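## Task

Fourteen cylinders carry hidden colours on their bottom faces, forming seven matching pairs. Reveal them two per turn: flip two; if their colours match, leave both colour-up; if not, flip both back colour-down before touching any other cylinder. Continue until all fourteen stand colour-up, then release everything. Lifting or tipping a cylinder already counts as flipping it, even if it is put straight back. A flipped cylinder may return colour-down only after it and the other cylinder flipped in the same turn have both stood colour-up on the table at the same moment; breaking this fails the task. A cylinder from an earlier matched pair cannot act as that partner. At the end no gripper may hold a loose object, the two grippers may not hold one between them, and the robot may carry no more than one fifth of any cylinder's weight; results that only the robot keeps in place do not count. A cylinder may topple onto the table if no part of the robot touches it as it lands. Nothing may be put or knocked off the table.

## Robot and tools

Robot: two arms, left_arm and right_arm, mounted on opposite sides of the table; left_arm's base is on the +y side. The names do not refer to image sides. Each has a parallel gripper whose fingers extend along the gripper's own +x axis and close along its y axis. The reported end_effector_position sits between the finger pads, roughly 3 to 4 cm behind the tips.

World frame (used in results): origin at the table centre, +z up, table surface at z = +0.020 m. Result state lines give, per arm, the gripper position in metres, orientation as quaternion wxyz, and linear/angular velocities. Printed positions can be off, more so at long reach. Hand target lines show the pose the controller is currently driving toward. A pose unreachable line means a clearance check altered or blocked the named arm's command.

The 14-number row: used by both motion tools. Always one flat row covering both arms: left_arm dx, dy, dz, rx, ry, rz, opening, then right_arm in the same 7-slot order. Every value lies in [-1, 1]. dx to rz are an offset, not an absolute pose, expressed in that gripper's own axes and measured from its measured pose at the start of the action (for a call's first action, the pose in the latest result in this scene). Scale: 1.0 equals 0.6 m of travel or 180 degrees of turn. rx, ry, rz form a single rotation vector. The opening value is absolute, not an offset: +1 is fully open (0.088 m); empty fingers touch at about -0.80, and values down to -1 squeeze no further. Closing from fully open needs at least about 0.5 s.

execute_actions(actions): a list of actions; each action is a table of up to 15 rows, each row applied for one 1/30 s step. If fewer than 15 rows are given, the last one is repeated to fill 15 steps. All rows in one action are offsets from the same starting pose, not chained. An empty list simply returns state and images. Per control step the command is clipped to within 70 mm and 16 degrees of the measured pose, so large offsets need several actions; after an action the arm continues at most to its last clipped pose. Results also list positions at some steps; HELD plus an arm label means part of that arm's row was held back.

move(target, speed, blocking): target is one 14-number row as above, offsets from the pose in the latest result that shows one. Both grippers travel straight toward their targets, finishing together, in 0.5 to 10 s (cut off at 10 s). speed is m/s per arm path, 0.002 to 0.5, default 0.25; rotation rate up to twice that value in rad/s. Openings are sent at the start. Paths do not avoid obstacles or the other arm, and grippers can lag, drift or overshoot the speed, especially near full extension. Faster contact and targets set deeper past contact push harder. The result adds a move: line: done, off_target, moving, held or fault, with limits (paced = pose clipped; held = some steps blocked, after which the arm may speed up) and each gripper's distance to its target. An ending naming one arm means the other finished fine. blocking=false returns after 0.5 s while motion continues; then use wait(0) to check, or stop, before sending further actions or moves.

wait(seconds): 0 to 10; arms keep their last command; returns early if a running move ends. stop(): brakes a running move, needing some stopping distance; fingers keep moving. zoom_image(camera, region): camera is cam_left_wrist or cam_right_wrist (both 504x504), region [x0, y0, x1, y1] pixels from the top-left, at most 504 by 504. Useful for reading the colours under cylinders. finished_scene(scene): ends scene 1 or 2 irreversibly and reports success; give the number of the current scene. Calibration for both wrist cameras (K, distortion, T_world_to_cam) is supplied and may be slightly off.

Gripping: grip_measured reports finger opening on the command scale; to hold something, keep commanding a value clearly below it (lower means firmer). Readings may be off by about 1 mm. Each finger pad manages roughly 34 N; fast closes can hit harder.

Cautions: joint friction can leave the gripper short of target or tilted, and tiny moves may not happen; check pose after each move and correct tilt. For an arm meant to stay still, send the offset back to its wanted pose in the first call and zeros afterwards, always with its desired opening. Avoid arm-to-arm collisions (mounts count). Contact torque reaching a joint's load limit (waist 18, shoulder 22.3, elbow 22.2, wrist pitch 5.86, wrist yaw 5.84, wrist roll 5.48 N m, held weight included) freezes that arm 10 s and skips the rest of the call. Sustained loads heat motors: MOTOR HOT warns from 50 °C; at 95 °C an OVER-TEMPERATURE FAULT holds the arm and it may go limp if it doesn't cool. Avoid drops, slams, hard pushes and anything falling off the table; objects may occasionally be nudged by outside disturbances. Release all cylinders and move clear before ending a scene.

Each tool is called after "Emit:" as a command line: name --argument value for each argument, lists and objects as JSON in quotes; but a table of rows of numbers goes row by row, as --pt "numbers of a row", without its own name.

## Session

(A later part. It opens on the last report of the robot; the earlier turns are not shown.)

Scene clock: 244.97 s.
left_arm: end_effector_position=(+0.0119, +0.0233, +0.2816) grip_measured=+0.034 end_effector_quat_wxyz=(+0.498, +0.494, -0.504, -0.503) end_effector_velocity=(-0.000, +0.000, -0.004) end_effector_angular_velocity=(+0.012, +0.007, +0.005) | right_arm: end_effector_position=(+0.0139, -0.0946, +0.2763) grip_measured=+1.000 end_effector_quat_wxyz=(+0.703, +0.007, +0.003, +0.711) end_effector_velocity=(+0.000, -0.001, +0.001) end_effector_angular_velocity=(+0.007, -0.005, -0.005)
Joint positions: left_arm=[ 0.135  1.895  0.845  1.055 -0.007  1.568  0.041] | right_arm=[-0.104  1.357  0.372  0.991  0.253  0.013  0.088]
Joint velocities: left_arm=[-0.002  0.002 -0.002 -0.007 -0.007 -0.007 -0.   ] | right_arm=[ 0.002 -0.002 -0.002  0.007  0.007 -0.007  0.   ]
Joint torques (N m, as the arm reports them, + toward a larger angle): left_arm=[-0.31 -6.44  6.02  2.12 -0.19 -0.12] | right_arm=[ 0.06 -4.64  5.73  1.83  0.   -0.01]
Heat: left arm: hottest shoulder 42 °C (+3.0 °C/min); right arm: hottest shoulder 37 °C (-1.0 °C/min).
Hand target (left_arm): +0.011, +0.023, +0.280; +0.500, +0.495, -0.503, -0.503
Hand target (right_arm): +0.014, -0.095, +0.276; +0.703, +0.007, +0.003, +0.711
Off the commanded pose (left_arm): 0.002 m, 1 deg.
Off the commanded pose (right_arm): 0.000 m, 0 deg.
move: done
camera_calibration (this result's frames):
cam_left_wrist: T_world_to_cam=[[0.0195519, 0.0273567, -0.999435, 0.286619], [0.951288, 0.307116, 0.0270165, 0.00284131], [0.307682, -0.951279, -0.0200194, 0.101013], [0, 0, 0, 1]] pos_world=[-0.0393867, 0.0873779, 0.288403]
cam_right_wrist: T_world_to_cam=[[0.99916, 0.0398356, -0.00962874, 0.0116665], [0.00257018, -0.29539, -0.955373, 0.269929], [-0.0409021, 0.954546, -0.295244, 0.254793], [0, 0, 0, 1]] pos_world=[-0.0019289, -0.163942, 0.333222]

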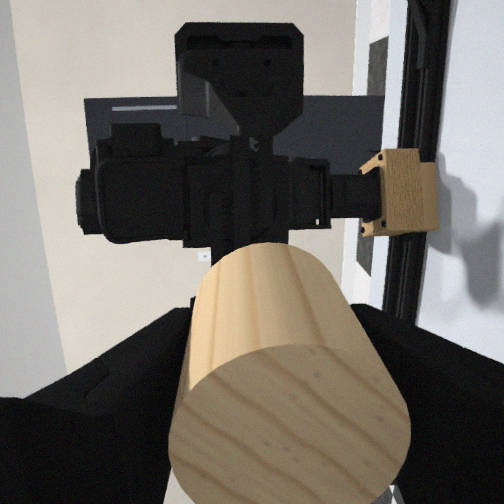

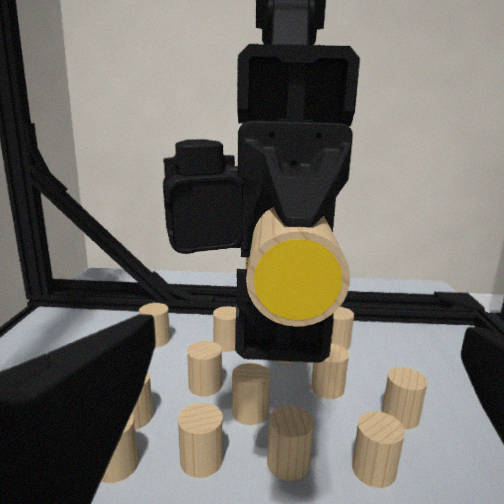

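Emit:
move --target '[0,0,0,0,0,0,-0.3,0.133,-0.002,0.002,0,0,0,1]' --speed 0.1

Emit:
execute_actions --actions '[[[0,0,0,0,0,0,-0.3,0,0,0,0,0,0,-0.3]],[[0,0,0,0,0,0,-0.3,0,0,0,0,0,0,-0.3]],[[0,0,0,0,0,0,1,0,0,0,0,0,0,-0.3]]]'

Emit:
move --target '[-0.1,0,0,0,0,0,1,-0.1,0,0,0,0,0,-0.3]' --speed 0.15

Emit:
move --target '[-0.257,-0.205,-0.11,0,0,-0.498,0.5,-0.032,0.055,-0.21,-0.003,0.506,-0.003,-0.3]' --speed 0.3

Scene clock: 250.17 s.
left_arm: end_effector_position=(+0.0118, +0.0233, +0.2810) grip_measured=+0.033 end_effector_quat_wxyz=(+0.498, +0.495, -0.504, -0.503) end_effector_velocity=(-0.002, +0.001, -0.001) end_effector_angular_velocity=(+0.007, +0.007, -0.010) | right_arm: end_effector_position=(+0.0140, -0.0183, +0.2790) grip_measured=+1.000 end_effector_quat_wxyz=(+0.703, +0.008, +0.002, +0.711) end_effector_velocity=(-0.002, +0.001, -0.004) end_effector_angular_velocity=(-0.012, +0.005, +0.020)
Joint positions: left_arm=[ 0.134  1.896  0.844  1.056 -0.008  1.568  0.041] | right_arm=[-0.173  1.651  0.649  1.011  0.185  0.013  0.088]
Joint velocities: left_arm=[-0.002 -0.002 -0.002 -0.007  0.007 -0.007  0.   ] | right_arm=[-0.002  0.007  0.002 -0.007 -0.022  0.007  0.   ]
Joint torques (N m, as the arm reports them, + toward a larger angle): left_arm=[-0.07 -7.11  5.84  1.67  0.01 -0.06] | right_arm=[-0.16 -5.72  7.05  1.57 -0.13 -0.01]
Heat: left arm: hottest shoulder 42 °C (+3.0 °C/min); right arm: hottest shoulder 36 °C (-4.0 °C/min).
Hand target (left_arm): +0.012, +0.023, +0.281; +0.498, +0.495, -0.504, -0.503
Hand target (right_arm): +0.014, -0.015, +0.278; +0.703, +0.007, +0.003, +0.711
Off the commanded pose (left_arm): 0.001 m, 0 deg.
Off the commanded pose (right_arm): 0.004 m, 0 deg.
move: done
camera_calibration (this result's frames):
cam_left_wrist: T_world_to_cam=[[0.0195673, 0.0281191, -0.999413, 0.28607], [0.951288, 0.307096, 0.0272654, 0.00291326], [0.307682, -0.951263, -0.0207403, 0.101241], [0, 0, 0, 1]] pos_world=[-0.0395189, 0.0873677, 0.287923]
cam_right_wrist: T_world_to_cam=[[0.999172, 0.0394864, -0.00980359, 0.00855597], [0.00215943, -0.292092, -0.956388, 0.295375], [-0.0406279, 0.955575, -0.291936, 0.181911], [0, 0, 0, 1]] pos_world=[-0.00179605, -0.0878911, 0.335683]

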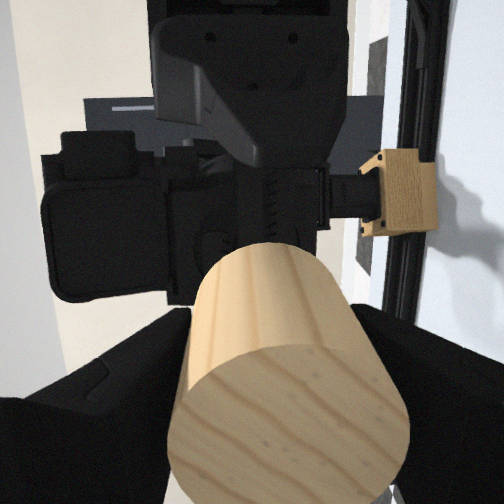

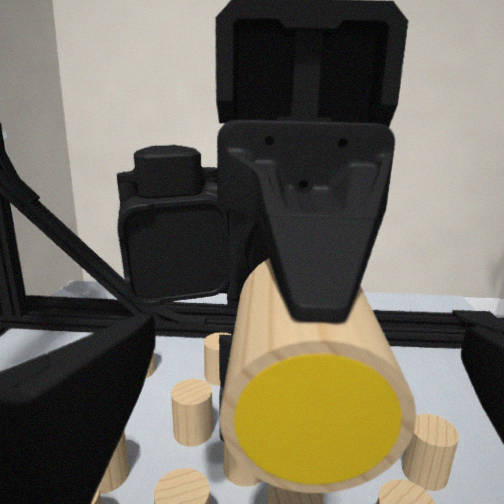

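Scene clock: 251.67 s.
left_arm: end_effector_position=(+0.0122, +0.0233, +0.2810) grip_measured=+1.000 end_effector_quat_wxyz=(+0.498, +0.495, -0.504, -0.503) end_effector_velocity=(+0.002, +0.001, -0.006) end_effector_angular_velocity=(+0.017, +0.007, +0.020) | right_arm: end_effector_position=(+0.0135, -0.0183, +0.2792) grip_measured=+0.024 end_effector_quat_wxyz=(+0.703, +0.009, +0.002, +0.711) end_effector_velocity=(+0.002, -0.000, +0.002) end_effector_angular_velocity=(+0.007, -0.006, -0.010)
Joint positions: left_arm=[ 0.135  1.896  0.844  1.056 -0.008  1.568  0.088] | right_arm=[-0.172  1.651  0.649  1.011  0.184  0.013  0.04 ]
Joint velocities: left_arm=[-0.002  0.002 -0.007 -0.007 -0.022 -0.007  0.   ] | right_arm=[-0.002 -0.002 -0.002  0.007  0.007 -0.007  0.   ]
Joint torques (N m, as the arm reports them, + toward a larger angle): left_arm=[-0.08 -6.94  5.7   1.72 -0.03 -0.07] | right_arm=[ 0.1  -6.94  5.71  1.84 -0.01  0.  ]
Heat: left arm: hottest shoulder 42 °C (+4.0 °C/min); right arm: hottest shoulder 36 °C (-4.0 °C/min).
Hand target (left_arm): +0.012, +0.023, +0.281; +0.498, +0.495, -0.504, -0.503
Hand target (right_arm): +0.013, -0.018, +0.279; +0.703, +0.009, +0.002, +0.711
Off the commanded pose (left_arm): 0.000 m, 0 deg.
Off the commanded pose (right_arm): 0.000 m, 0 deg.
Step readings (end_effector_position; steps 1 to 15: 1st action; 16 to 30: 2nd action; 31 to 45: 3rd action):
0: left_arm (+0.0118, +0.0233, +0.2810) | right_arm (+0.0140, -0.0183, +0.2790)
1: left_arm (+0.0118, +0.0233, +0.2810) | right_arm (+0.0140, -0.0183, +0.2792)
2: left_arm (+0.0118, +0.0233, +0.2810) | right_arm (+0.0141, -0.0183, +0.2792)
4: left_arm (+0.0118, +0.0233, +0.2810) | right_arm (+0.0140, -0.0183, +0.2792)
8: left_arm (+0.0121, +0.0233, +0.2810) | right_arm (+0.0139, -0.0183, +0.2792)
15: left_arm (+0.0122, +0.0233, +0.2810) | right_arm (+0.0135, -0.0183, +0.2792)
16: left_arm (+0.0122, +0.0233, +0.2810) | right_arm (+0.0135, -0.0183, +0.2792)
17: left_arm (+0.0122, +0.0233, +0.2810) | right_arm (+0.0135, -0.0183, +0.2792)
19: left_arm (+0.0122, +0.0233, +0.2810) | right_arm (+0.0135, -0.0183, +0.2792)
23: left_arm (+0.0122, +0.0233, +0.2810) | right_arm (+0.0135, -0.0183, +0.2792)
30: left_arm (+0.0122, +0.0233, +0.2810) | right_arm (+0.0135, -0.0183, +0.2792)
31: left_arm (+0.0122, +0.0233, +0.2810) | right_arm (+0.0135, -0.0183, +0.2792)
32: left_arm (+0.0122, +0.0233, +0.2810) | right_arm (+0.0135, -0.0183, +0.2792)
34: left_arm (+0.0122, +0.0233, +0.2811) | right_arm (+0.0135, -0.0183, +0.2792)
38: left_arm (+0.0122, +0.0233, +0.2811) | right_arm (+0.0135, -0.0183, +0.2792)
45: end_effector_position above
camera_calibration (this result's frames):
cam_left_wrist: T_world_to_cam=[[0.0195214, 0.0281489, -0.999413, 0.286061], [0.950818, 0.308547, 0.0272626, 0.00241946], [0.309133, -0.950793, -0.0207413, 0.101052], [0, 0, 0, 1]] pos_world=[-0.0391232, 0.0872803, 0.287923]
cam_right_wrist: T_world_to_cam=[[0.999094, 0.0413958, -0.00985251, 0.00912377], [0.00265482, -0.291728, -0.956498, 0.295557], [-0.0424692, 0.955605, -0.291574, 0.181842], [0, 0, 0, 1]] pos_world=[-0.00217747, -0.0879245, 0.33581]

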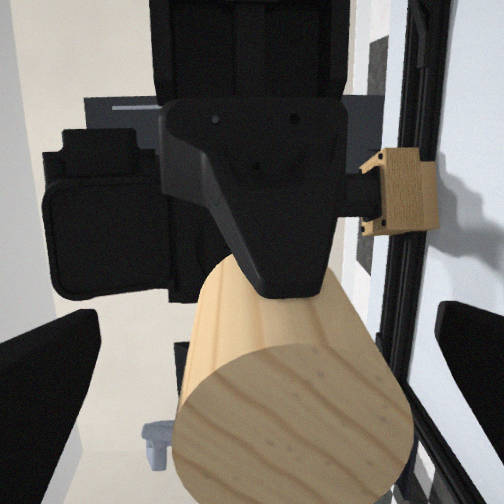

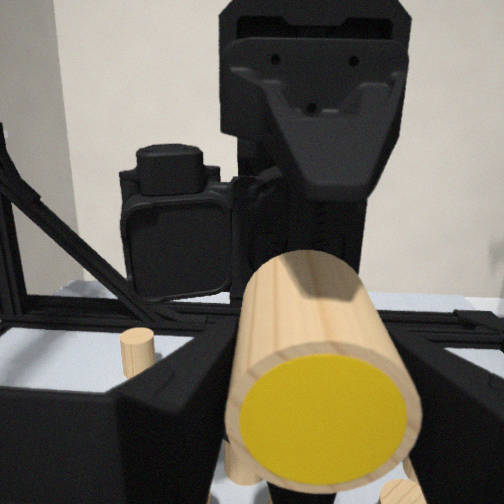

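Scene clock: 252.57 s.
left_arm: end_effector_position=(+0.0133, +0.0811, +0.2779) grip_measured=+1.000 end_effector_quat_wxyz=(+0.496, +0.497, -0.502, -0.505) end_effector_velocity=(-0.002, +0.004, -0.003) end_effector_angular_velocity=(+0.013, +0.036, -0.010) | right_arm: end_effector_position=(+0.0141, -0.0750, +0.2802) grip_measured=+0.025 end_effector_quat_wxyz=(+0.702, +0.010, +0.001, +0.712) end_effector_velocity=(-0.003, -0.003, -0.005) end_effector_angular_velocity=(-0.021, -0.027, +0.014)
Joint positions: left_arm=[ 0.135  1.724  0.6    1.12  -0.008  1.568  0.088] | right_arm=[-0.128  1.434  0.442  1.005  0.227  0.013  0.04 ]
Joint velocities: left_arm=[-0.002 -0.012 -0.017 -0.007  0.007 -0.037  0.   ] | right_arm=[ 0.007 -0.012 -0.012 -0.022 -0.007 -0.022 -0.   ]
Joint torques (N m, as the arm reports them, + toward a larger angle): left_arm=[-0.31 -6.73  5.01  2.02 -0.09 -0.03] | right_arm=[ 0.48 -6.02  4.28  1.71  0.1  -0.01]
Heat: left arm: hottest shoulder 42 °C (+4.0 °C/min); right arm: hottest shoulder 36 °C (-4.0 °C/min).
Hand target (left_arm): +0.013, +0.083, +0.281; +0.498, +0.495, -0.504, -0.503
Hand target (right_arm): +0.014, -0.078, +0.279; +0.703, +0.009, +0.002, +0.712
Off the commanded pose (left_arm): 0.004 m, 0 deg.
Off the commanded pose (right_arm): 0.004 m, 0 deg.
move: done
camera_calibration (this result's frames):
cam_left_wrist: T_world_to_cam=[[0.0197181, 0.0365259, -0.999138, 0.280504], [0.950931, 0.307944, 0.0300243, -0.0170763], [0.308775, -0.950703, -0.0286615, 0.157772], [0, 0, 0, 1]] pos_world=[-0.0380086, 0.145007, 0.285297]
cam_right_wrist: T_world_to_cam=[[0.999049, 0.0421983, -0.0109916, 0.0112563], [0.0016407, -0.288262, -0.95755, 0.28062], [-0.0435755, 0.956621, -0.288057, 0.235441], [0, 0, 0, 1]] pos_world=[-0.00144654, -0.144811, 0.336652]

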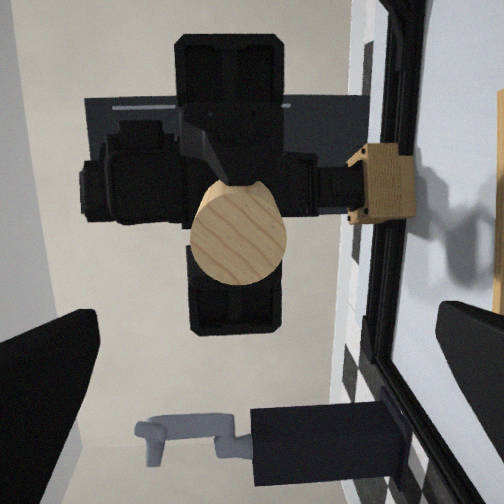

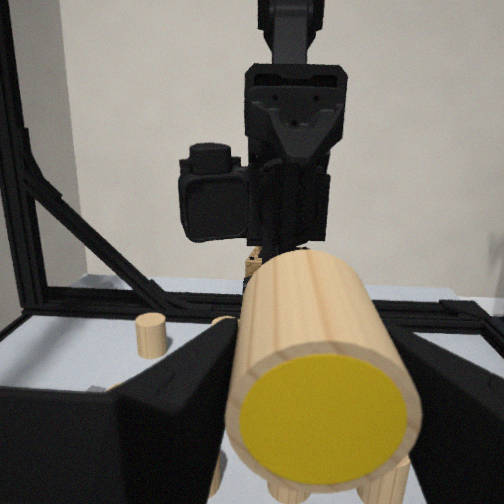

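Scene clock: 255.67 s.
left_arm: end_effector_position=(+0.0785, +0.2361, +0.1550) grip_measured=+0.500 end_effector_quat_wxyz=(+0.001, +0.703, -0.004, -0.711) end_effector_velocity=(+0.003, -0.001, +0.001) end_effector_angular_velocity=(+0.007, -0.021, +0.020) | right_arm: end_effector_position=(-0.0196, -0.0951, +0.1558) grip_measured=+0.024 end_effector_quat_wxyz=(+0.499, -0.504, +0.495, +0.502) end_effector_velocity=(-0.003, +0.000, +0.009) end_effector_angular_velocity=(-0.008, +0.021, +0.020)
Joint positions: left_arm=[ 0.361  1.712  1.058 -0.913  0.012  1.779  0.063] | right_arm=[-0.116  1.981  1.516 -1.106  0.007  0.241  0.04 ]
Joint velocities: left_arm=[-0.002  0.007  0.012 -0.007 -0.022 -0.022 -0.   ] | right_arm=[-0.002 -0.002  0.032 -0.037 -0.022 -0.022  0.   ]
Joint torques (N m, as the arm reports them, + toward a larger angle): left_arm=[ 0.1  -4.81  6.61 -0.03 -0.17  0.11] | right_arm=[-0.14 -7.96  7.   -0.13 -0.12  0.08]
Heat: left arm: hottest shoulder 41 °C (+3.0 °C/min); right arm: hottest shoulder 36 °C (-4.0 °C/min).
Hand target (left_arm): +0.081, +0.235, +0.155; -0.001, +0.705, -0.003, -0.709
Hand target (right_arm): -0.020, -0.093, +0.154; +0.498, -0.504, +0.499, +0.499
Off the commanded pose (left_arm): 0.003 m, 1 deg.
Off the commanded pose (right_arm): 0.003 m, 1 deg.
move: done
camera_calibration (this result's frames):
cam_left_wrist: T_world_to_cam=[[0.0267975, 0.999314, 0.0255644, -0.235895], [0.94976, -0.0334295, 0.311187, -0.0859831], [0.311829, 0.015941, -0.950005, 0.195824], [0, 0, 0, 1]] pos_world=[0.0269212, 0.229737, 0.218821]
cam_right_wrist: T_world_to_cam=[[0.999603, 0.0169676, -0.0224922, 0.0438454], [0.0229274, -0.953861, 0.299373, -0.10299], [-0.0163748, -0.29977, -0.953871, 0.202212], [0, 0, 0, 1]] pos_world=[-0.0381556, -0.0383645, 0.224703]

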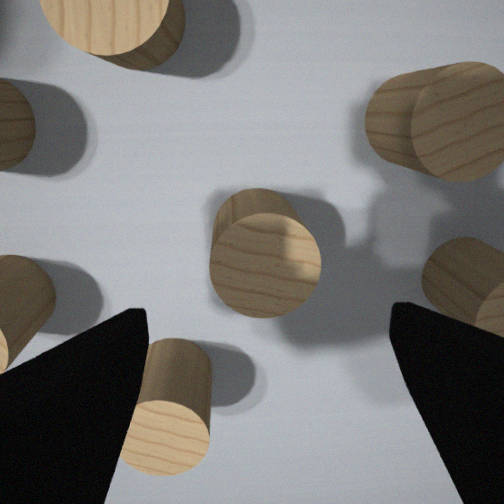

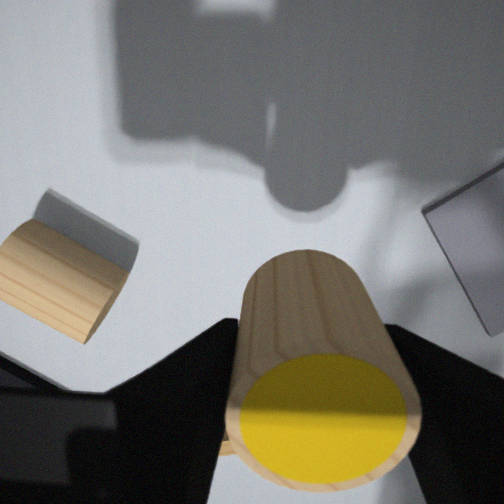

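Emit:
move --target '[0.144,-0.006,-0.003,0,0,0,0.5,0.143,0,0,0,0,0,-0.3]' --speed 0.08

Emit:
execute_actions --actions '[[[0,0,0,0,0,0,-0.3,0,0,0,0,0,0,0.6]],[[0,0,0,0,0,0,-0.3,0,0,0,0,0,0,0.6]]]'

Emit:
move --target '[-0.13,0,0,0,0,0,-0.3,-0.13,0,0,0,0,0,0.6]' --speed 0.15

Emit:
move --target '[-0.232,0.367,0.108,0,0,0.503,-0.3,-0.195,-0.056,0,0,-0.493,0,1]' --speed 0.3

Scene clock: 260.73 s.
left_arm: end_effector_position=(+0.0796, +0.2374, +0.0718) grip_measured=+0.500 end_effector_quat_wxyz=(+0.004, +0.704, -0.007, -0.710) end_effector_velocity=(-0.000, +0.003, -0.001) end_effector_angular_velocity=(+0.014, -0.005, +0.005) | right_arm: end_effector_position=(-0.0204, -0.0916, +0.0802) grip_measured=+0.024 end_effector_quat_wxyz=(+0.503, -0.498, +0.492, +0.508) end_effector_velocity=(+0.001, -0.005, +0.000) end_effector_angular_velocity=(-0.023, +0.001, +0.005)
Joint positions: left_arm=[ 0.365  1.888  0.887 -0.557  0.011  1.783  0.063] | right_arm=[-0.116  2.08   1.342 -0.813  0.006  0.241  0.04 ]
Joint velocities: left_arm=[-0.002  0.002 -0.002 -0.007 -0.007 -0.007 -0.   ] | right_arm=[-0.002 -0.002 -0.002 -0.022 -0.007 -0.007 -0.   ]
Joint torques (N m, as the arm reports them, + toward a larger angle): left_arm=[ 0.23 -4.99  4.01  0.48  0.08  0.1 ] | right_arm=[-0.02 -7.48  3.1   1.11  0.01 -0.05]
Heat: left arm: hottest shoulder 41 °C (+2.0 °C/min); right arm: hottest shoulder 37 °C (-2.0 °C/min).
Hand target (left_arm): +0.080, +0.240, +0.069; +0.000, +0.703, -0.004, -0.711
Hand target (right_arm): -0.019, -0.095, +0.070; +0.499, -0.504, +0.495, +0.502
Off the commanded pose (left_arm): 0.004 m, 1 deg.
Off the commanded pose (right_arm): 0.011 m, 1 deg.
move: off_target (right_arm)
camera_calibration (this result's frames):
cam_left_wrist: T_world_to_cam=[[0.0259731, 0.999515, 0.0171719, -0.234555], [0.94898, -0.0300528, 0.313902, -0.0620055], [0.314266, 0.00814282, -0.9493, 0.118074], [0, 0, 0, 1]] pos_world=[0.0278275, 0.231617, 0.135579]
cam_right_wrist: T_world_to_cam=[[0.999474, 0.0170777, -0.0275797, 0.0432995], [0.0241382, -0.959519, 0.280607, -0.0760262], [-0.0216711, -0.281126, -0.959426, 0.133091], [0, 0, 0, 1]] pos_world=[-0.0385574, -0.0362729, 0.150218]

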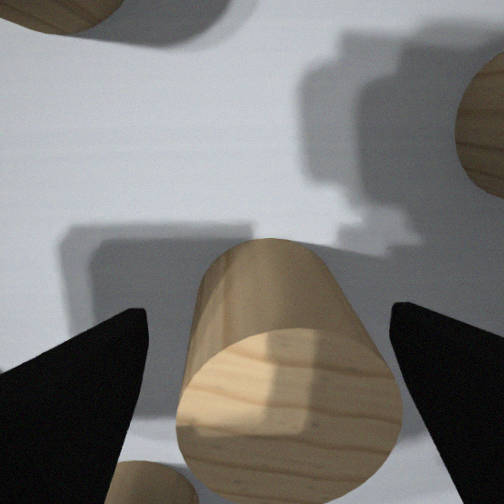

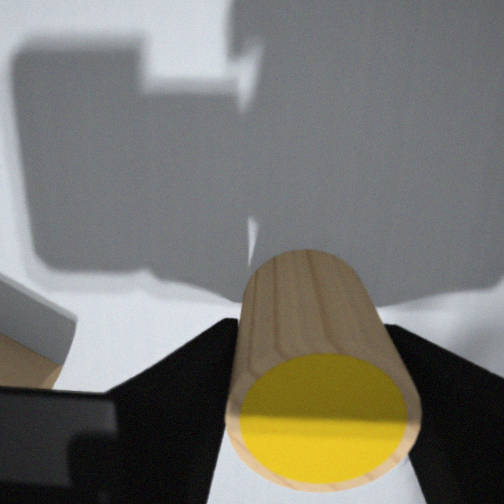

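Scene clock: 261.73 s.
left_arm: end_effector_position=(+0.0797, +0.2375, +0.0718) grip_measured=+0.033 end_effector_quat_wxyz=(+0.004, +0.704, -0.006, -0.710) end_effector_velocity=(-0.001, +0.005, +0.000) end_effector_angular_velocity=(+0.023, -0.003, -0.010) | right_arm: end_effector_position=(-0.0206, -0.0913, +0.0802) grip_measured=+0.600 end_effector_quat_wxyz=(+0.503, -0.497, +0.491, +0.508) end_effector_velocity=(+0.001, +0.001, +0.000) end_effector_angular_velocity=(+0.005, +0.009, -0.014)
Joint positions: left_arm=[ 0.365  1.888  0.887 -0.557  0.011  1.783  0.041] | right_arm=[-0.116  2.08   1.342 -0.811  0.006  0.241  0.068]
Joint velocities: left_arm=[-0.002 -0.002 -0.002 -0.022 -0.007  0.007 -0.   ] | right_arm=[-0.007 -0.002 -0.002  0.007 -0.007  0.007 -0.   ]
Joint torques (N m, as the arm reports them, + toward a larger angle): left_arm=[ 0.02 -5.76  4.56  0.23  0.06  0.03] | right_arm=[ 0.08 -9.53  5.    0.14  0.01 -0.01]
Heat: left arm: hottest shoulder 41 °C (+2.0 °C/min); right arm: hottest shoulder 37 °C (-2.0 °C/min).
Hand target (left_arm): +0.080, +0.238, +0.072; +0.004, +0.704, -0.007, -0.710
Hand target (right_arm): -0.021, -0.091, +0.080; +0.503, -0.497, +0.491, +0.508
Off the commanded pose (left_arm): 0.000 m, 0 deg.
Off the commanded pose (right_arm): 0.000 m, 0 deg.
Step readings (end_effector_position; steps 1 to 15: 1st action; 16 to 30: 2nd action):
0: left_arm (+0.0796, +0.2374, +0.0718) | right_arm (-0.0204, -0.0916, +0.0802)
1: left_arm (+0.0796, +0.2374, +0.0718) | right_arm (-0.0204, -0.0916, +0.0802)
2: left_arm (+0.0796, +0.2374, +0.0718) | right_arm (-0.0205, -0.0915, +0.0802)
4: left_arm (+0.0796, +0.2375, +0.0718) | right_arm (-0.0207, -0.0907, +0.0802)
8: left_arm (+0.0797, +0.2375, +0.0718) | right_arm (-0.0206, -0.0911, +0.0802)
15: left_arm (+0.0797, +0.2375, +0.0718) | right_arm (-0.0206, -0.0913, +0.0802)
16: left_arm (+0.0797, +0.2375, +0.0718) | right_arm (-0.0206, -0.0913, +0.0802)
17: left_arm (+0.0797, +0.2375, +0.0718) | right_arm (-0.0206, -0.0913, +0.0802)
19: left_arm (+0.0797, +0.2375, +0.0718) | right_arm (-0.0206, -0.0913, +0.0802)
23: left_arm (+0.0797, +0.2375, +0.0718) | right_arm (-0.0206, -0.0913, +0.0802)
30: end_effector_position above
camera_calibration (this result's frames):
cam_left_wrist: T_world_to_cam=[[0.0255932, 0.999519, 0.017543, -0.234658], [0.949016, -0.029808, 0.313816, -0.0621427], [0.314188, 0.00861702, -0.949322, 0.117939], [0, 0, 0, 1]] pos_world=[0.0279251, 0.231677, 0.13558]
cam_right_wrist: T_world_to_cam=[[0.99945, 0.0171347, -0.0283949, 0.0435226], [0.0243823, -0.960009, 0.278906, -0.0755551], [-0.0224804, -0.279445, -0.959899, 0.133379], [0, 0, 0, 1]] pos_world=[-0.038658, -0.0360073, 0.150339]

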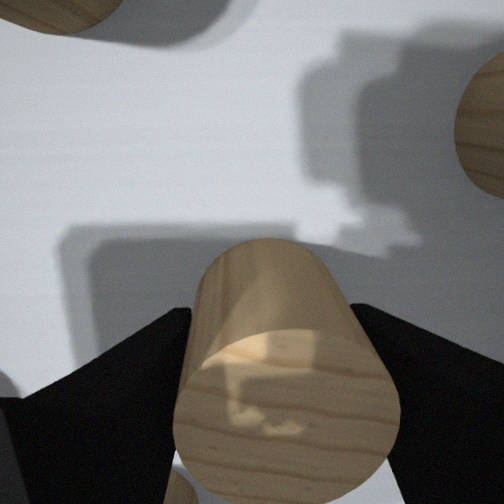

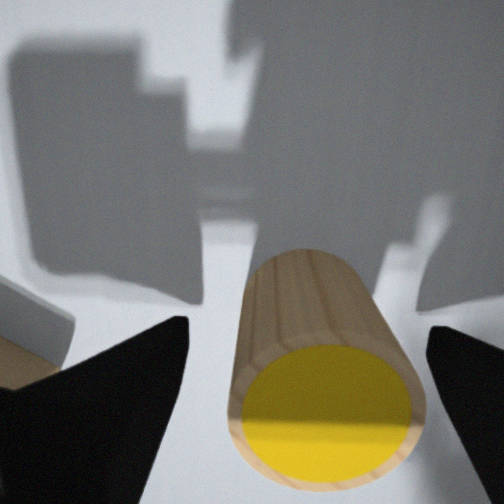

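Scene clock: 262.73 s.
left_arm: end_effector_position=(+0.0788, +0.2416, +0.1440) grip_measured=+0.033 end_effector_quat_wxyz=(-0.003, +0.703, +0.000, -0.711) end_effector_velocity=(-0.000, +0.002, +0.002) end_effector_angular_velocity=(+0.013, -0.005, -0.010) | right_arm: end_effector_position=(-0.0195, -0.0954, +0.1526) grip_measured=+0.600 end_effector_quat_wxyz=(+0.500, -0.502, +0.494, +0.504) end_effector_velocity=(-0.003, +0.001, +0.004) end_effector_angular_velocity=(+0.002, +0.023, +0.005)
Joint positions: left_arm=[ 0.365  1.719  1.019 -0.877  0.011  1.783  0.041] | right_arm=[-0.116  1.977  1.497 -1.085  0.006  0.241  0.068]
Joint velocities: left_arm=[-0.002 -0.002  0.007 -0.022 -0.007  0.007 -0.   ] | right_arm=[-0.002 -0.002  0.012 -0.007 -0.022 -0.007 -0.   ]
Joint torques (N m, as the arm reports them, + toward a larger angle): left_arm=[ 0.12 -6.52  6.41 -0.03  0.06  0.06] | right_arm=[  0.18 -10.05   6.86  -0.1    0.01   0.02]
Heat: left arm: hottest shoulder 41 °C (+2.0 °C/min); right arm: hottest shoulder 37 °C (-2.0 °C/min).
Hand target (left_arm): +0.080, +0.238, +0.150; +0.004, +0.704, -0.006, -0.710
Hand target (right_arm): -0.021, -0.093, +0.158; +0.503, -0.497, +0.491, +0.508
Off the commanded pose (left_arm): 0.007 m, 1 deg.
Off the commanded pose (right_arm): 0.006 m, 1 deg.
move: done
camera_calibration (this result's frames):
cam_left_wrist: T_world_to_cam=[[0.0256989, 0.999018, 0.0360905, -0.242489], [0.950245, -0.0356238, 0.309461, -0.0819203], [0.310442, 0.026342, -0.950227, 0.182807], [0, 0, 0, 1]] pos_world=[0.0273249, 0.234517, 0.207811]
cam_right_wrist: T_world_to_cam=[[0.999556, 0.0167231, -0.0246588, 0.0439666], [0.0232366, -0.955566, 0.293861, -0.101654], [-0.0186489, -0.294303, -0.95553, 0.199703], [0, 0, 0, 1]] pos_world=[-0.0378608, -0.0390991, 0.221779]

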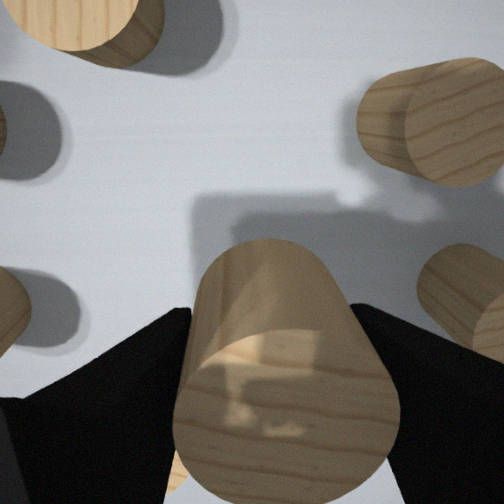

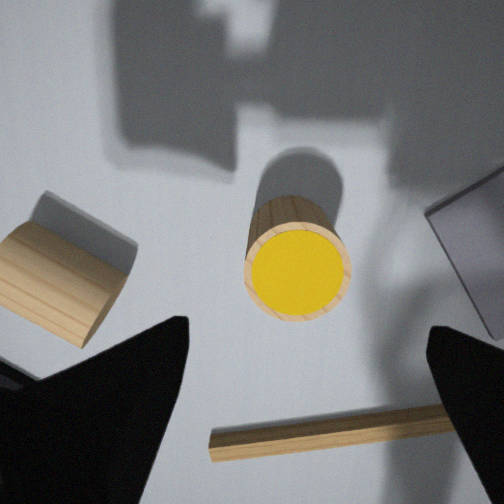

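Scene clock: 265.90 s.
left_arm: end_effector_position=(+0.0141, +0.0244, +0.2802) grip_measured=+0.033 end_effector_quat_wxyz=(+0.496, +0.496, -0.500, -0.507) end_effector_velocity=(+0.002, -0.001, -0.004) end_effector_angular_velocity=(+0.012, -0.008, +0.019) | right_arm: end_effector_position=(+0.0128, -0.0946, +0.2786) grip_measured=+1.000 end_effector_quat_wxyz=(+0.701, +0.007, +0.004, +0.714) end_effector_velocity=(-0.002, -0.000, -0.001) end_effector_angular_velocity=(+0.007, -0.006, +0.020)
Joint positions: left_arm=[ 0.141  1.889  0.841  1.041 -0.     1.564  0.041] | right_arm=[-0.105  1.346  0.377  0.973  0.245  0.015  0.088]
Joint velocities: left_arm=[-0.002  0.007  0.002 -0.007 -0.022  0.007 -0.   ] | right_arm=[-0.002  0.007 -0.007  0.022 -0.022 -0.007  0.   ]
Joint torques (N m, as the arm reports them, + toward a larger angle): left_arm=[-0.2  -6.36  7.1   2.09 -0.2  -0.13] | right_arm=[-0.2  -3.62  4.17  1.95 -0.09 -0.12]
Heat: left arm: hottest shoulder 41 °C (+2.0 °C/min); right arm: hottest shoulder 37 °C (-2.0 °C/min).
Hand target (left_arm): +0.014, +0.022, +0.283; +0.501, +0.494, -0.501, -0.504
Hand target (right_arm): +0.014, -0.096, +0.270; +0.700, -0.004, +0.007, +0.714
Off the commanded pose (left_arm): 0.005 m, 1 deg.
Off the commanded pose (right_arm): 0.009 m, 2 deg.
move: off_target (right_arm)
camera_calibration (this result's frames):
cam_left_wrist: T_world_to_cam=[[0.0151936, 0.0384722, -0.999144, 0.284847], [0.951521, 0.306461, 0.0262697, 0.000669056], [0.307209, -0.951106, -0.0319509, 0.104696], [0, 0, 0, 1]] pos_world=[-0.0371281, 0.0884135, 0.287931]
cam_right_wrist: T_world_to_cam=[[0.998809, 0.0474586, -0.0113296, 0.0139392], [0.00323426, -0.296088, -0.955155, 0.271944], [-0.0486849, 0.953981, -0.295889, 0.255705], [0, 0, 0, 1]] pos_world=[-0.00235321, -0.16408, 0.335567]

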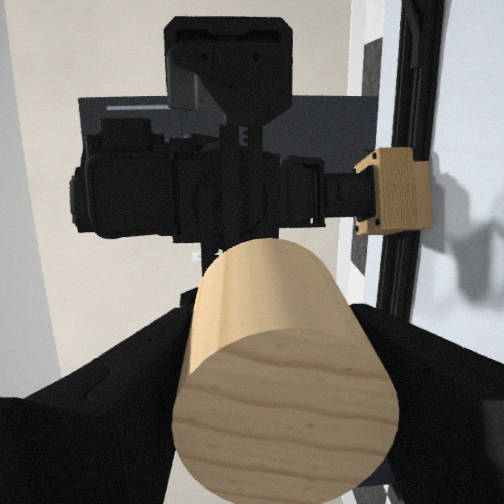

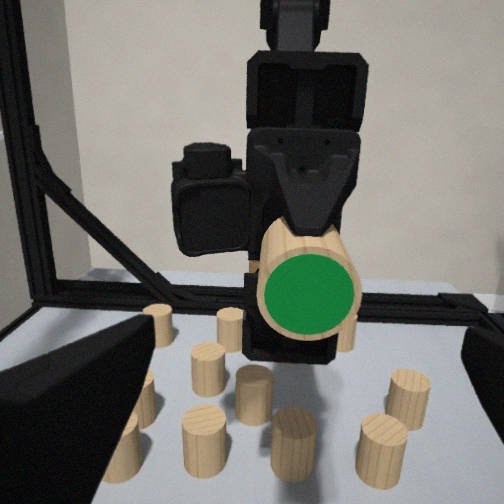

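Emit:
move --target '[0,0,0,0,0,0,-0.3,0.133,-0.007,-0.004,0,0,-0.006,1]' --speed 0.1

Emit:
execute_actions --actions '[[[0,0,0,0,0,0,-0.3,0,0,0,0,0,0,-0.3]],[[0,0,0,0,0,0,-0.3,0,0,0,0,0,0,-0.3]],[[0,0,0,0,0,0,1,0,0,0,0,0,0,-0.3]]]'

Emit:
move --target '[-0.16,0,0,0,0,0,1,-0.06,0,0,0,0,0,-0.3]' --speed 0.15

Emit:
move --target '[-0.14,0,0,0,0,0,1,0.043,-0.018,-0.205,-0.003,0.508,-0.003,-0.3]' --speed 0.3

Emit:
move --target '[0,0,0,0,0,0,1,0.153,0,0,0,0,0,-0.3]' --speed 0.08

Scene clock: 270.53 s.
left_arm: end_effector_position=(+0.0141, +0.0243, +0.2798) grip_measured=+0.033 end_effector_quat_wxyz=(+0.496, +0.496, -0.500, -0.507) end_effector_velocity=(-0.000, +0.001, -0.001) end_effector_angular_velocity=(+0.008, +0.022, +0.005) | right_arm: end_effector_position=(+0.0152, -0.0184, +0.2776) grip_measured=+1.000 end_effector_quat_wxyz=(+0.707, +0.008, +0.003, +0.707) end_effector_velocity=(-0.000, +0.002, -0.002) end_effector_angular_velocity=(-0.007, -0.023, +0.005)
Joint positions: left_arm=[ 0.141  1.89   0.841  1.042 -0.     1.563  0.041] | right_arm=[-0.171  1.655  0.647  1.016  0.198  0.015  0.088]
Joint velocities: left_arm=[-0.002 -0.002 -0.002 -0.007 -0.007 -0.022 -0.   ] | right_arm=[-0.002  0.007  0.007 -0.007 -0.007 -0.022  0.   ]
Joint torques (N m, as the arm reports them, + toward a larger angle): left_arm=[-0.07 -7.08  5.87  1.68 -0.01 -0.05] | right_arm=[-0.34 -5.52  7.06  1.64 -0.13  0.02]
Heat: left arm: hottest shoulder 41 °C (+2.0 °C/min); right arm: hottest shoulder 37 °C (-2.0 °C/min).
Hand target (left_arm): +0.014, +0.024, +0.280; +0.496, +0.496, -0.500, -0.507
Hand target (right_arm): +0.015, -0.015, +0.276; +0.707, +0.007, +0.004, +0.707
Off the commanded pose (left_arm): 0.000 m, 0 deg.
Off the commanded pose (right_arm): 0.004 m, 0 deg.
move: done
camera_calibration (this result's frames):
cam_left_wrist: T_world_to_cam=[[0.0148184, 0.0388592, -0.999135, 0.284438], [0.95153, 0.306453, 0.0260312, 0.000802276], [0.307199, -0.951092, -0.0324345, 0.104654], [0, 0, 0, 1]] pos_world=[-0.0371281, 0.0882371, 0.287566]
cam_right_wrist: T_world_to_cam=[[0.999532, 0.0284313, -0.0112458, 0.00751551], [-0.00241689, -0.293191, -0.956051, 0.293929], [-0.0304789, 0.955631, -0.292985, 0.181714], [0, 0, 0, 1]] pos_world=[-0.00126317, -0.0876877, 0.334335]

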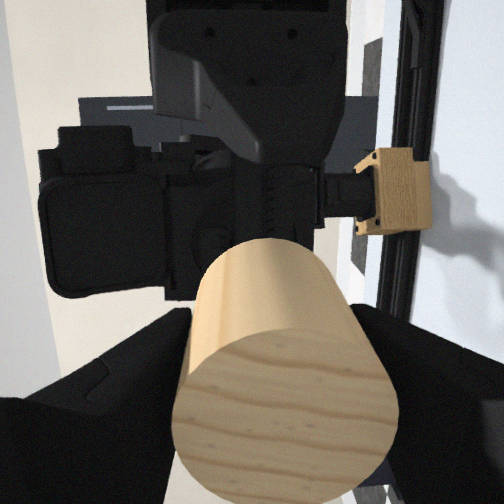

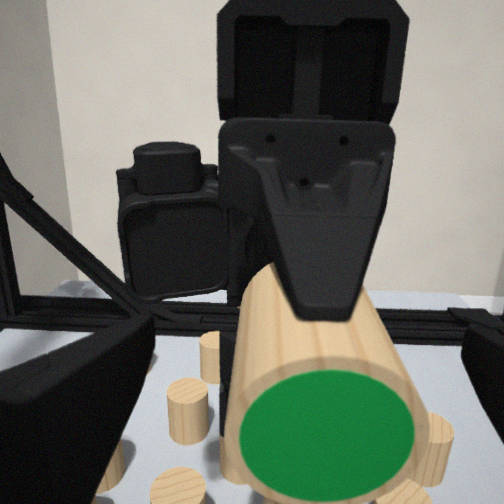

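Scene clock: 272.03 s.
left_arm: end_effector_position=(+0.0140, +0.0243, +0.2798) grip_measured=+1.000 end_effector_quat_wxyz=(+0.496, +0.496, -0.500, -0.507) end_effector_velocity=(+0.002, -0.000, +0.004) end_effector_angular_velocity=(-0.012, +0.007, +0.020) | right_arm: end_effector_position=(+0.0152, -0.0183, +0.2776) grip_measured=+0.025 end_effector_quat_wxyz=(+0.707, +0.008, +0.003, +0.707) end_effector_velocity=(+0.000, -0.000, -0.008) end_effector_angular_velocity=(-0.036, -0.015, +0.005)
Joint positions: left_arm=[ 0.141  1.89   0.841  1.042 -0.     1.563  0.088] | right_arm=[-0.171  1.656  0.647  1.016  0.198  0.015  0.04 ]
Joint velocities: left_arm=[-0.002 -0.002  0.002  0.007 -0.022 -0.007  0.   ] | right_arm=[-0.002 -0.002 -0.002 -0.037 -0.007 -0.007  0.001]
Joint torques (N m, as the arm reports them, + toward a larger angle): left_arm=[-0.08 -6.99  5.78  1.75  0.01 -0.05] | right_arm=[-0.02 -6.97  5.65  1.83  0.   -0.01]
Heat: left arm: hottest shoulder 41 °C (+2.0 °C/min); right arm: hottest shoulder 37 °C (-2.0 °C/min).
Hand target (left_arm): +0.014, +0.024, +0.280; +0.496, +0.496, -0.500, -0.507
Hand target (right_arm): +0.015, -0.018, +0.278; +0.707, +0.008, +0.003, +0.707
Off the commanded pose (left_arm): 0.000 m, 0 deg.
Off the commanded pose (right_arm): 0.000 m, 0 deg.
Step readings (end_effector_position; steps 1 to 15: 1st action; 16 to 30: 2nd action; 31 to 45: 3rd action):
0: left_arm (+0.0141, +0.0243, +0.2798) | right_arm (+0.0152, -0.0184, +0.2776)
1: left_arm (+0.0141, +0.0243, +0.2798) | right_arm (+0.0152, -0.0183, +0.2777)
2: left_arm (+0.0141, +0.0243, +0.2798) | right_arm (+0.0153, -0.0183, +0.2777)
4: left_arm (+0.0141, +0.0243, +0.2798) | right_arm (+0.0152, -0.0183, +0.2777)
8: left_arm (+0.0141, +0.0243, +0.2798) | right_arm (+0.0152, -0.0183, +0.2777)
15: left_arm (+0.0140, +0.0243, +0.2798) | right_arm (+0.0152, -0.0183, +0.2777)
16: left_arm (+0.0140, +0.0243, +0.2798) | right_arm (+0.0152, -0.0183, +0.2777)
17: left_arm (+0.0140, +0.0243, +0.2798) | right_arm (+0.0152, -0.0183, +0.2777)
19: left_arm (+0.0140, +0.0243, +0.2798) | right_arm (+0.0152, -0.0183, +0.2777)
23: left_arm (+0.0140, +0.0243, +0.2798) | right_arm (+0.0152, -0.0183, +0.2777)
30: left_arm (+0.0140, +0.0243, +0.2798) | right_arm (+0.0152, -0.0183, +0.2777)
31: left_arm (+0.0140, +0.0243, +0.2798) | right_arm (+0.0152, -0.0183, +0.2777)
32: left_arm (+0.0140, +0.0243, +0.2798) | right_arm (+0.0152, -0.0183, +0.2777)
34: left_arm (+0.0140, +0.0243, +0.2798) | right_arm (+0.0152, -0.0183, +0.2776)
38: left_arm (+0.0140, +0.0243, +0.2798) | right_arm (+0.0152, -0.0183, +0.2777)
45: end_effector_position above
camera_calibration (this result's frames):
cam_left_wrist: T_world_to_cam=[[0.0148306, 0.0388536, -0.999135, 0.284439], [0.951647, 0.30609, 0.0260287, 0.000864464], [0.306836, -0.951209, -0.0324354, 0.104681], [0, 0, 0, 1]] pos_world=[-0.037161, 0.0882576, 0.287566]
cam_right_wrist: T_world_to_cam=[[0.999532, 0.0284313, -0.0112458, 0.00753225], [-0.00241689, -0.293191, -0.956051, 0.29395], [-0.0304789, 0.955631, -0.292985, 0.181616], [0, 0, 0, 1]] pos_world=[-0.00128281, -0.0875893, 0.334326]

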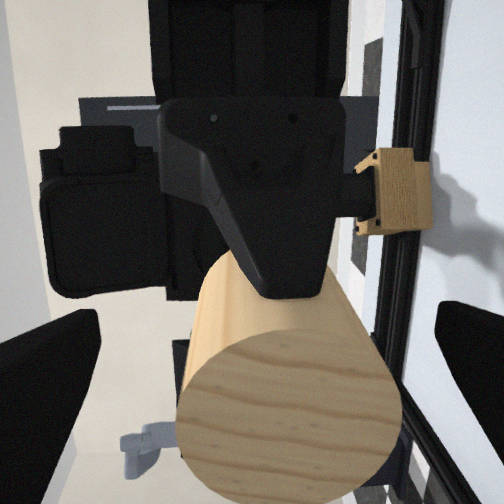

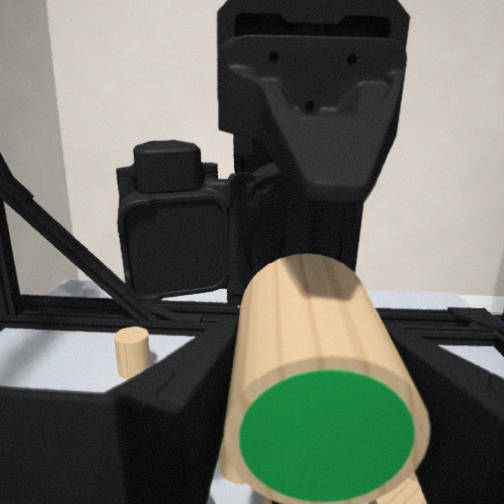

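Scene clock: 273.17 s.
left_arm: end_effector_position=(+0.0155, +0.1181, +0.2792) grip_measured=+1.000 end_effector_quat_wxyz=(+0.495, +0.497, -0.499, -0.508) end_effector_velocity=(-0.002, +0.003, -0.003) end_effector_angular_velocity=(+0.012, +0.007, +0.000) | right_arm: end_effector_position=(+0.0152, -0.0511, +0.2779) grip_measured=+0.024 end_effector_quat_wxyz=(+0.707, +0.009, +0.003, +0.707) end_effector_velocity=(-0.002, -0.000, -0.002) end_effector_angular_velocity=(-0.007, -0.009, +0.019)
Joint positions: left_arm=[ 0.141  1.585  0.458  1.116 -0.     1.563  0.088] | right_arm=[-0.147  1.536  0.524  1.021  0.222  0.015  0.04 ]
Joint velocities: left_arm=[-0.007 -0.007 -0.012 -0.007 -0.007 -0.007  0.   ] | right_arm=[-0.002 -0.002 -0.002 -0.007 -0.022 -0.007 -0.   ]
Joint torques (N m, as the arm reports them, + toward a larger angle): left_arm=[-0.17 -5.65  4.87  1.78 -0.06 -0.02] | right_arm=[ 0.29 -7.07  4.21  1.92  0.13 -0.01]
Heat: left arm: hottest shoulder 41 °C (+1.0 °C/min); right arm: hottest shoulder 37 °C (-3.0 °C/min).
Hand target (left_arm): +0.015, +0.120, +0.281; +0.496, +0.496, -0.500, -0.507
Hand target (right_arm): +0.015, -0.054, +0.277; +0.707, +0.009, +0.003, +0.707
Off the commanded pose (left_arm): 0.002 m, 0 deg.
Off the commanded pose (right_arm): 0.003 m, 0 deg.
move: done
camera_calibration (this result's frames):
cam_left_wrist: T_world_to_cam=[[0.0148964, 0.0430453, -0.998962, 0.279665], [0.951645, 0.305978, 0.0273754, -0.0296111], [0.306839, -0.951065, -0.0364059, 0.194573], [0, 0, 0, 1]] pos_world=[-0.0356894, 0.182074, 0.287269]
cam_right_wrist: T_world_to_cam=[[0.999518, 0.0288214, -0.0115724, 0.00854723], [-0.00263677, -0.292516, -0.956257, 0.28475], [-0.0309458, 0.955826, -0.292299, 0.212879], [0, 0, 0, 1]] pos_world=[-0.00120458, -0.120428, 0.334617]

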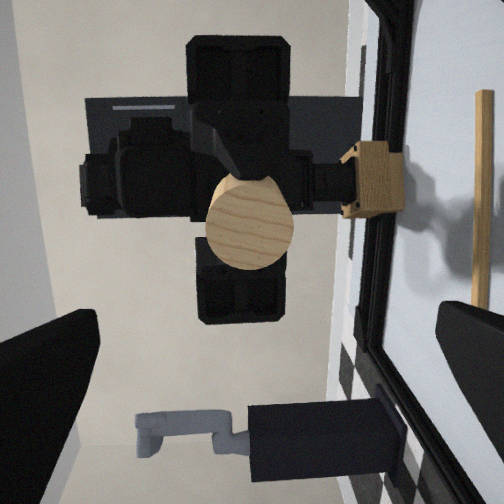

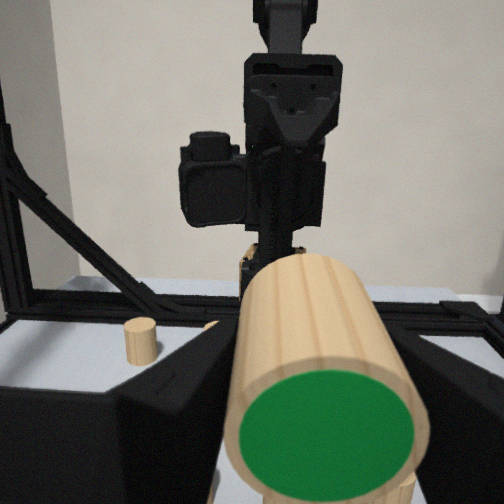

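Scene clock: 276.43 s.
left_arm: end_effector_position=(+0.0167, +0.2004, +0.2815) grip_measured=+1.000 end_effector_quat_wxyz=(+0.496, +0.496, -0.500, -0.508) end_effector_velocity=(+0.003, +0.001, -0.002) end_effector_angular_velocity=(+0.007, -0.008, +0.019) | right_arm: end_effector_position=(+0.0245, -0.0255, +0.1589) grip_measured=+0.024 end_effector_quat_wxyz=(+0.503, -0.501, +0.503, +0.494) end_effector_velocity=(+0.000, -0.004, -0.000) end_effector_angular_velocity=(-0.023, +0.005, +0.019)
Joint positions: left_arm=[ 0.141  1.172  0.176  0.988 -0.     1.563  0.088] | right_arm=[-0.256  2.231  1.913 -1.261  0.006  0.124  0.04 ]
Joint velocities: left_arm=[-0.002 -0.002 -0.002 -0.007 -0.022  0.007  0.   ] | right_arm=[-0.002  0.002  0.002 -0.022 -0.007 -0.022 -0.   ]
Joint torques (N m, as the arm reports them, + toward a larger angle): left_arm=[-0.35 -3.14  5.43  1.56 -0.12 -0.05] | right_arm=[-0.19 -9.29  6.89 -0.11 -0.11 -0.19]
Heat: left arm: hottest shoulder 40 °C (+1.0 °C/min); right arm: hottest shoulder 37 °C (-2.0 °C/min).
Hand target (left_arm): +0.016, +0.202, +0.280; +0.495, +0.497, -0.499, -0.508
Hand target (right_arm): +0.025, -0.024, +0.155; +0.499, -0.503, +0.505, +0.493
Off the commanded pose (left_arm): 0.002 m, 0 deg.
Off the commanded pose (right_arm): 0.004 m, 1 deg.
move: done
camera_calibration (this result's frames):
cam_left_wrist: T_world_to_cam=[[0.0148699, 0.0403722, -0.999074, 0.279003], [0.951763, 0.305687, 0.0265185, -0.0556522], [0.306474, -0.951276, -0.0338793, 0.271851], [0, 0, 0, 1]] pos_world=[-0.0344964, 0.264353, 0.289431]
cam_right_wrist: T_world_to_cam=[[0.999736, -0.00685905, -0.0219268, -0.00212463], [0.000204032, -0.951706, 0.307011, -0.0391404], [-0.0229737, -0.306935, -0.951453, 0.226338], [0, 0, 0, 1]] pos_world=[0.00733188, 0.0322063, 0.22732]

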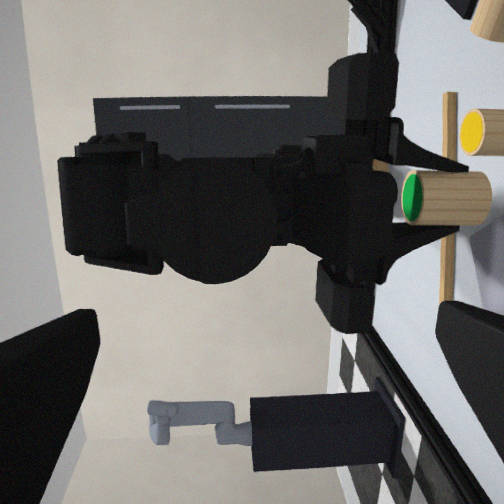

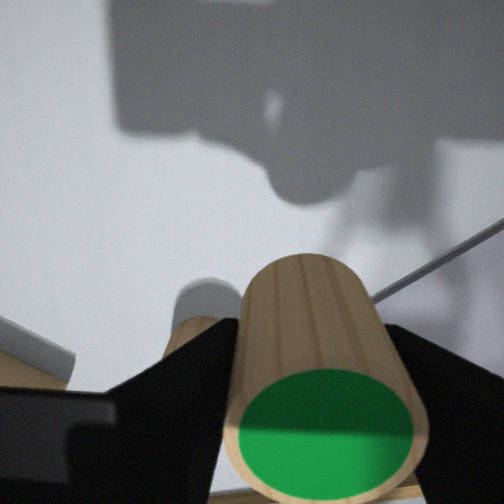

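Scene clock: 277.90 s.
left_arm: end_effector_position=(+0.0167, +0.2004, +0.2814) grip_measured=+1.000 end_effector_quat_wxyz=(+0.496, +0.496, -0.500, -0.508) end_effector_velocity=(+0.003, +0.001, +0.003) end_effector_angular_velocity=(-0.017, -0.007, +0.019) | right_arm: end_effector_position=(+0.0242, -0.0222, +0.0796) grip_measured=+0.024 end_effector_quat_wxyz=(+0.508, -0.494, +0.497, +0.500) end_effector_velocity=(-0.002, -0.003, -0.004) end_effector_angular_velocity=(-0.008, +0.006, +0.025)
Joint positions: left_arm=[ 0.141  1.172  0.176  0.987 -0.     1.563  0.088] | right_arm=[-0.256  2.295  1.698 -0.957  0.006  0.124  0.04 ]
Joint velocities: left_arm=[-0.002 -0.002 -0.007  0.022 -0.022  0.007  0.   ] | right_arm=[ 0.002  0.002 -0.012  0.007 -0.007 -0.022 -0.   ]
Joint torques (N m, as the arm reports them, + toward a larger angle): left_arm=[-0.04 -2.55  6.15  1.72  0.   -0.06] | right_arm=[-0.06 -8.94  3.8   0.93  0.   -0.04]
Heat: left arm: hottest shoulder 40 °C (+1.0 °C/min); right arm: hottest shoulder 38 °C (-1.0 °C/min).
Hand target (left_arm): +0.017, +0.200, +0.281; +0.496, +0.496, -0.500, -0.508
Hand target (right_arm): +0.025, -0.027, +0.067; +0.503, -0.501, +0.503, +0.493
Off the commanded pose (left_arm): 0.000 m, 0 deg.
Off the commanded pose (right_arm): 0.013 m, 1 deg.
move: off_target (right_arm)
camera_calibration (this result's frames):
cam_left_wrist: T_world_to_cam=[[0.0148761, 0.0407533, -0.999058, 0.278839], [0.951763, 0.305677, 0.0266409, -0.0556826], [0.306475, -0.951263, -0.0342402, 0.271948], [0, 0, 0, 1]] pos_world=[-0.0344965, 0.264351, 0.289372]
cam_right_wrist: T_world_to_cam=[[0.999671, -0.00628243, -0.0248777, -0.00322246], [0.00102769, -0.958981, 0.28347, -0.00998376], [-0.0256381, -0.283402, -0.958658, 0.153017], [0, 0, 0, 1]] pos_world=[0.00715472, 0.0337709, 0.149441]

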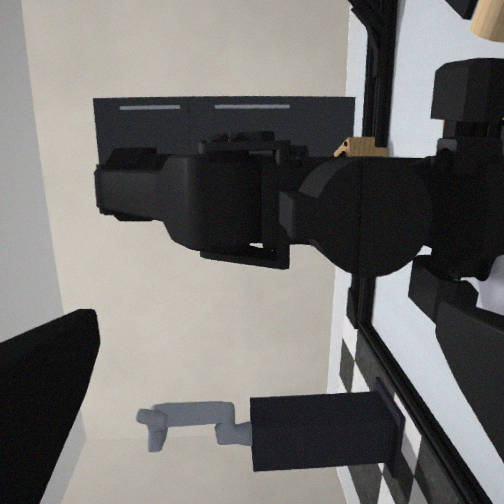

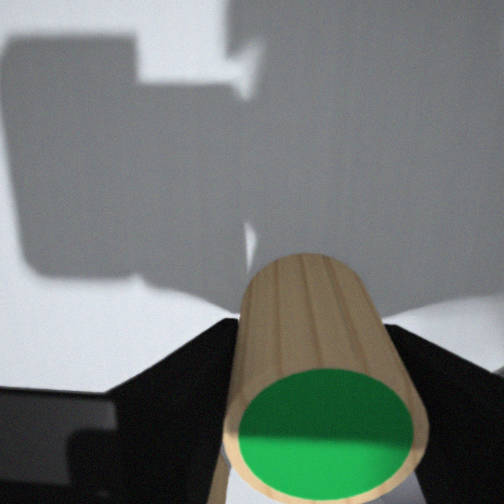

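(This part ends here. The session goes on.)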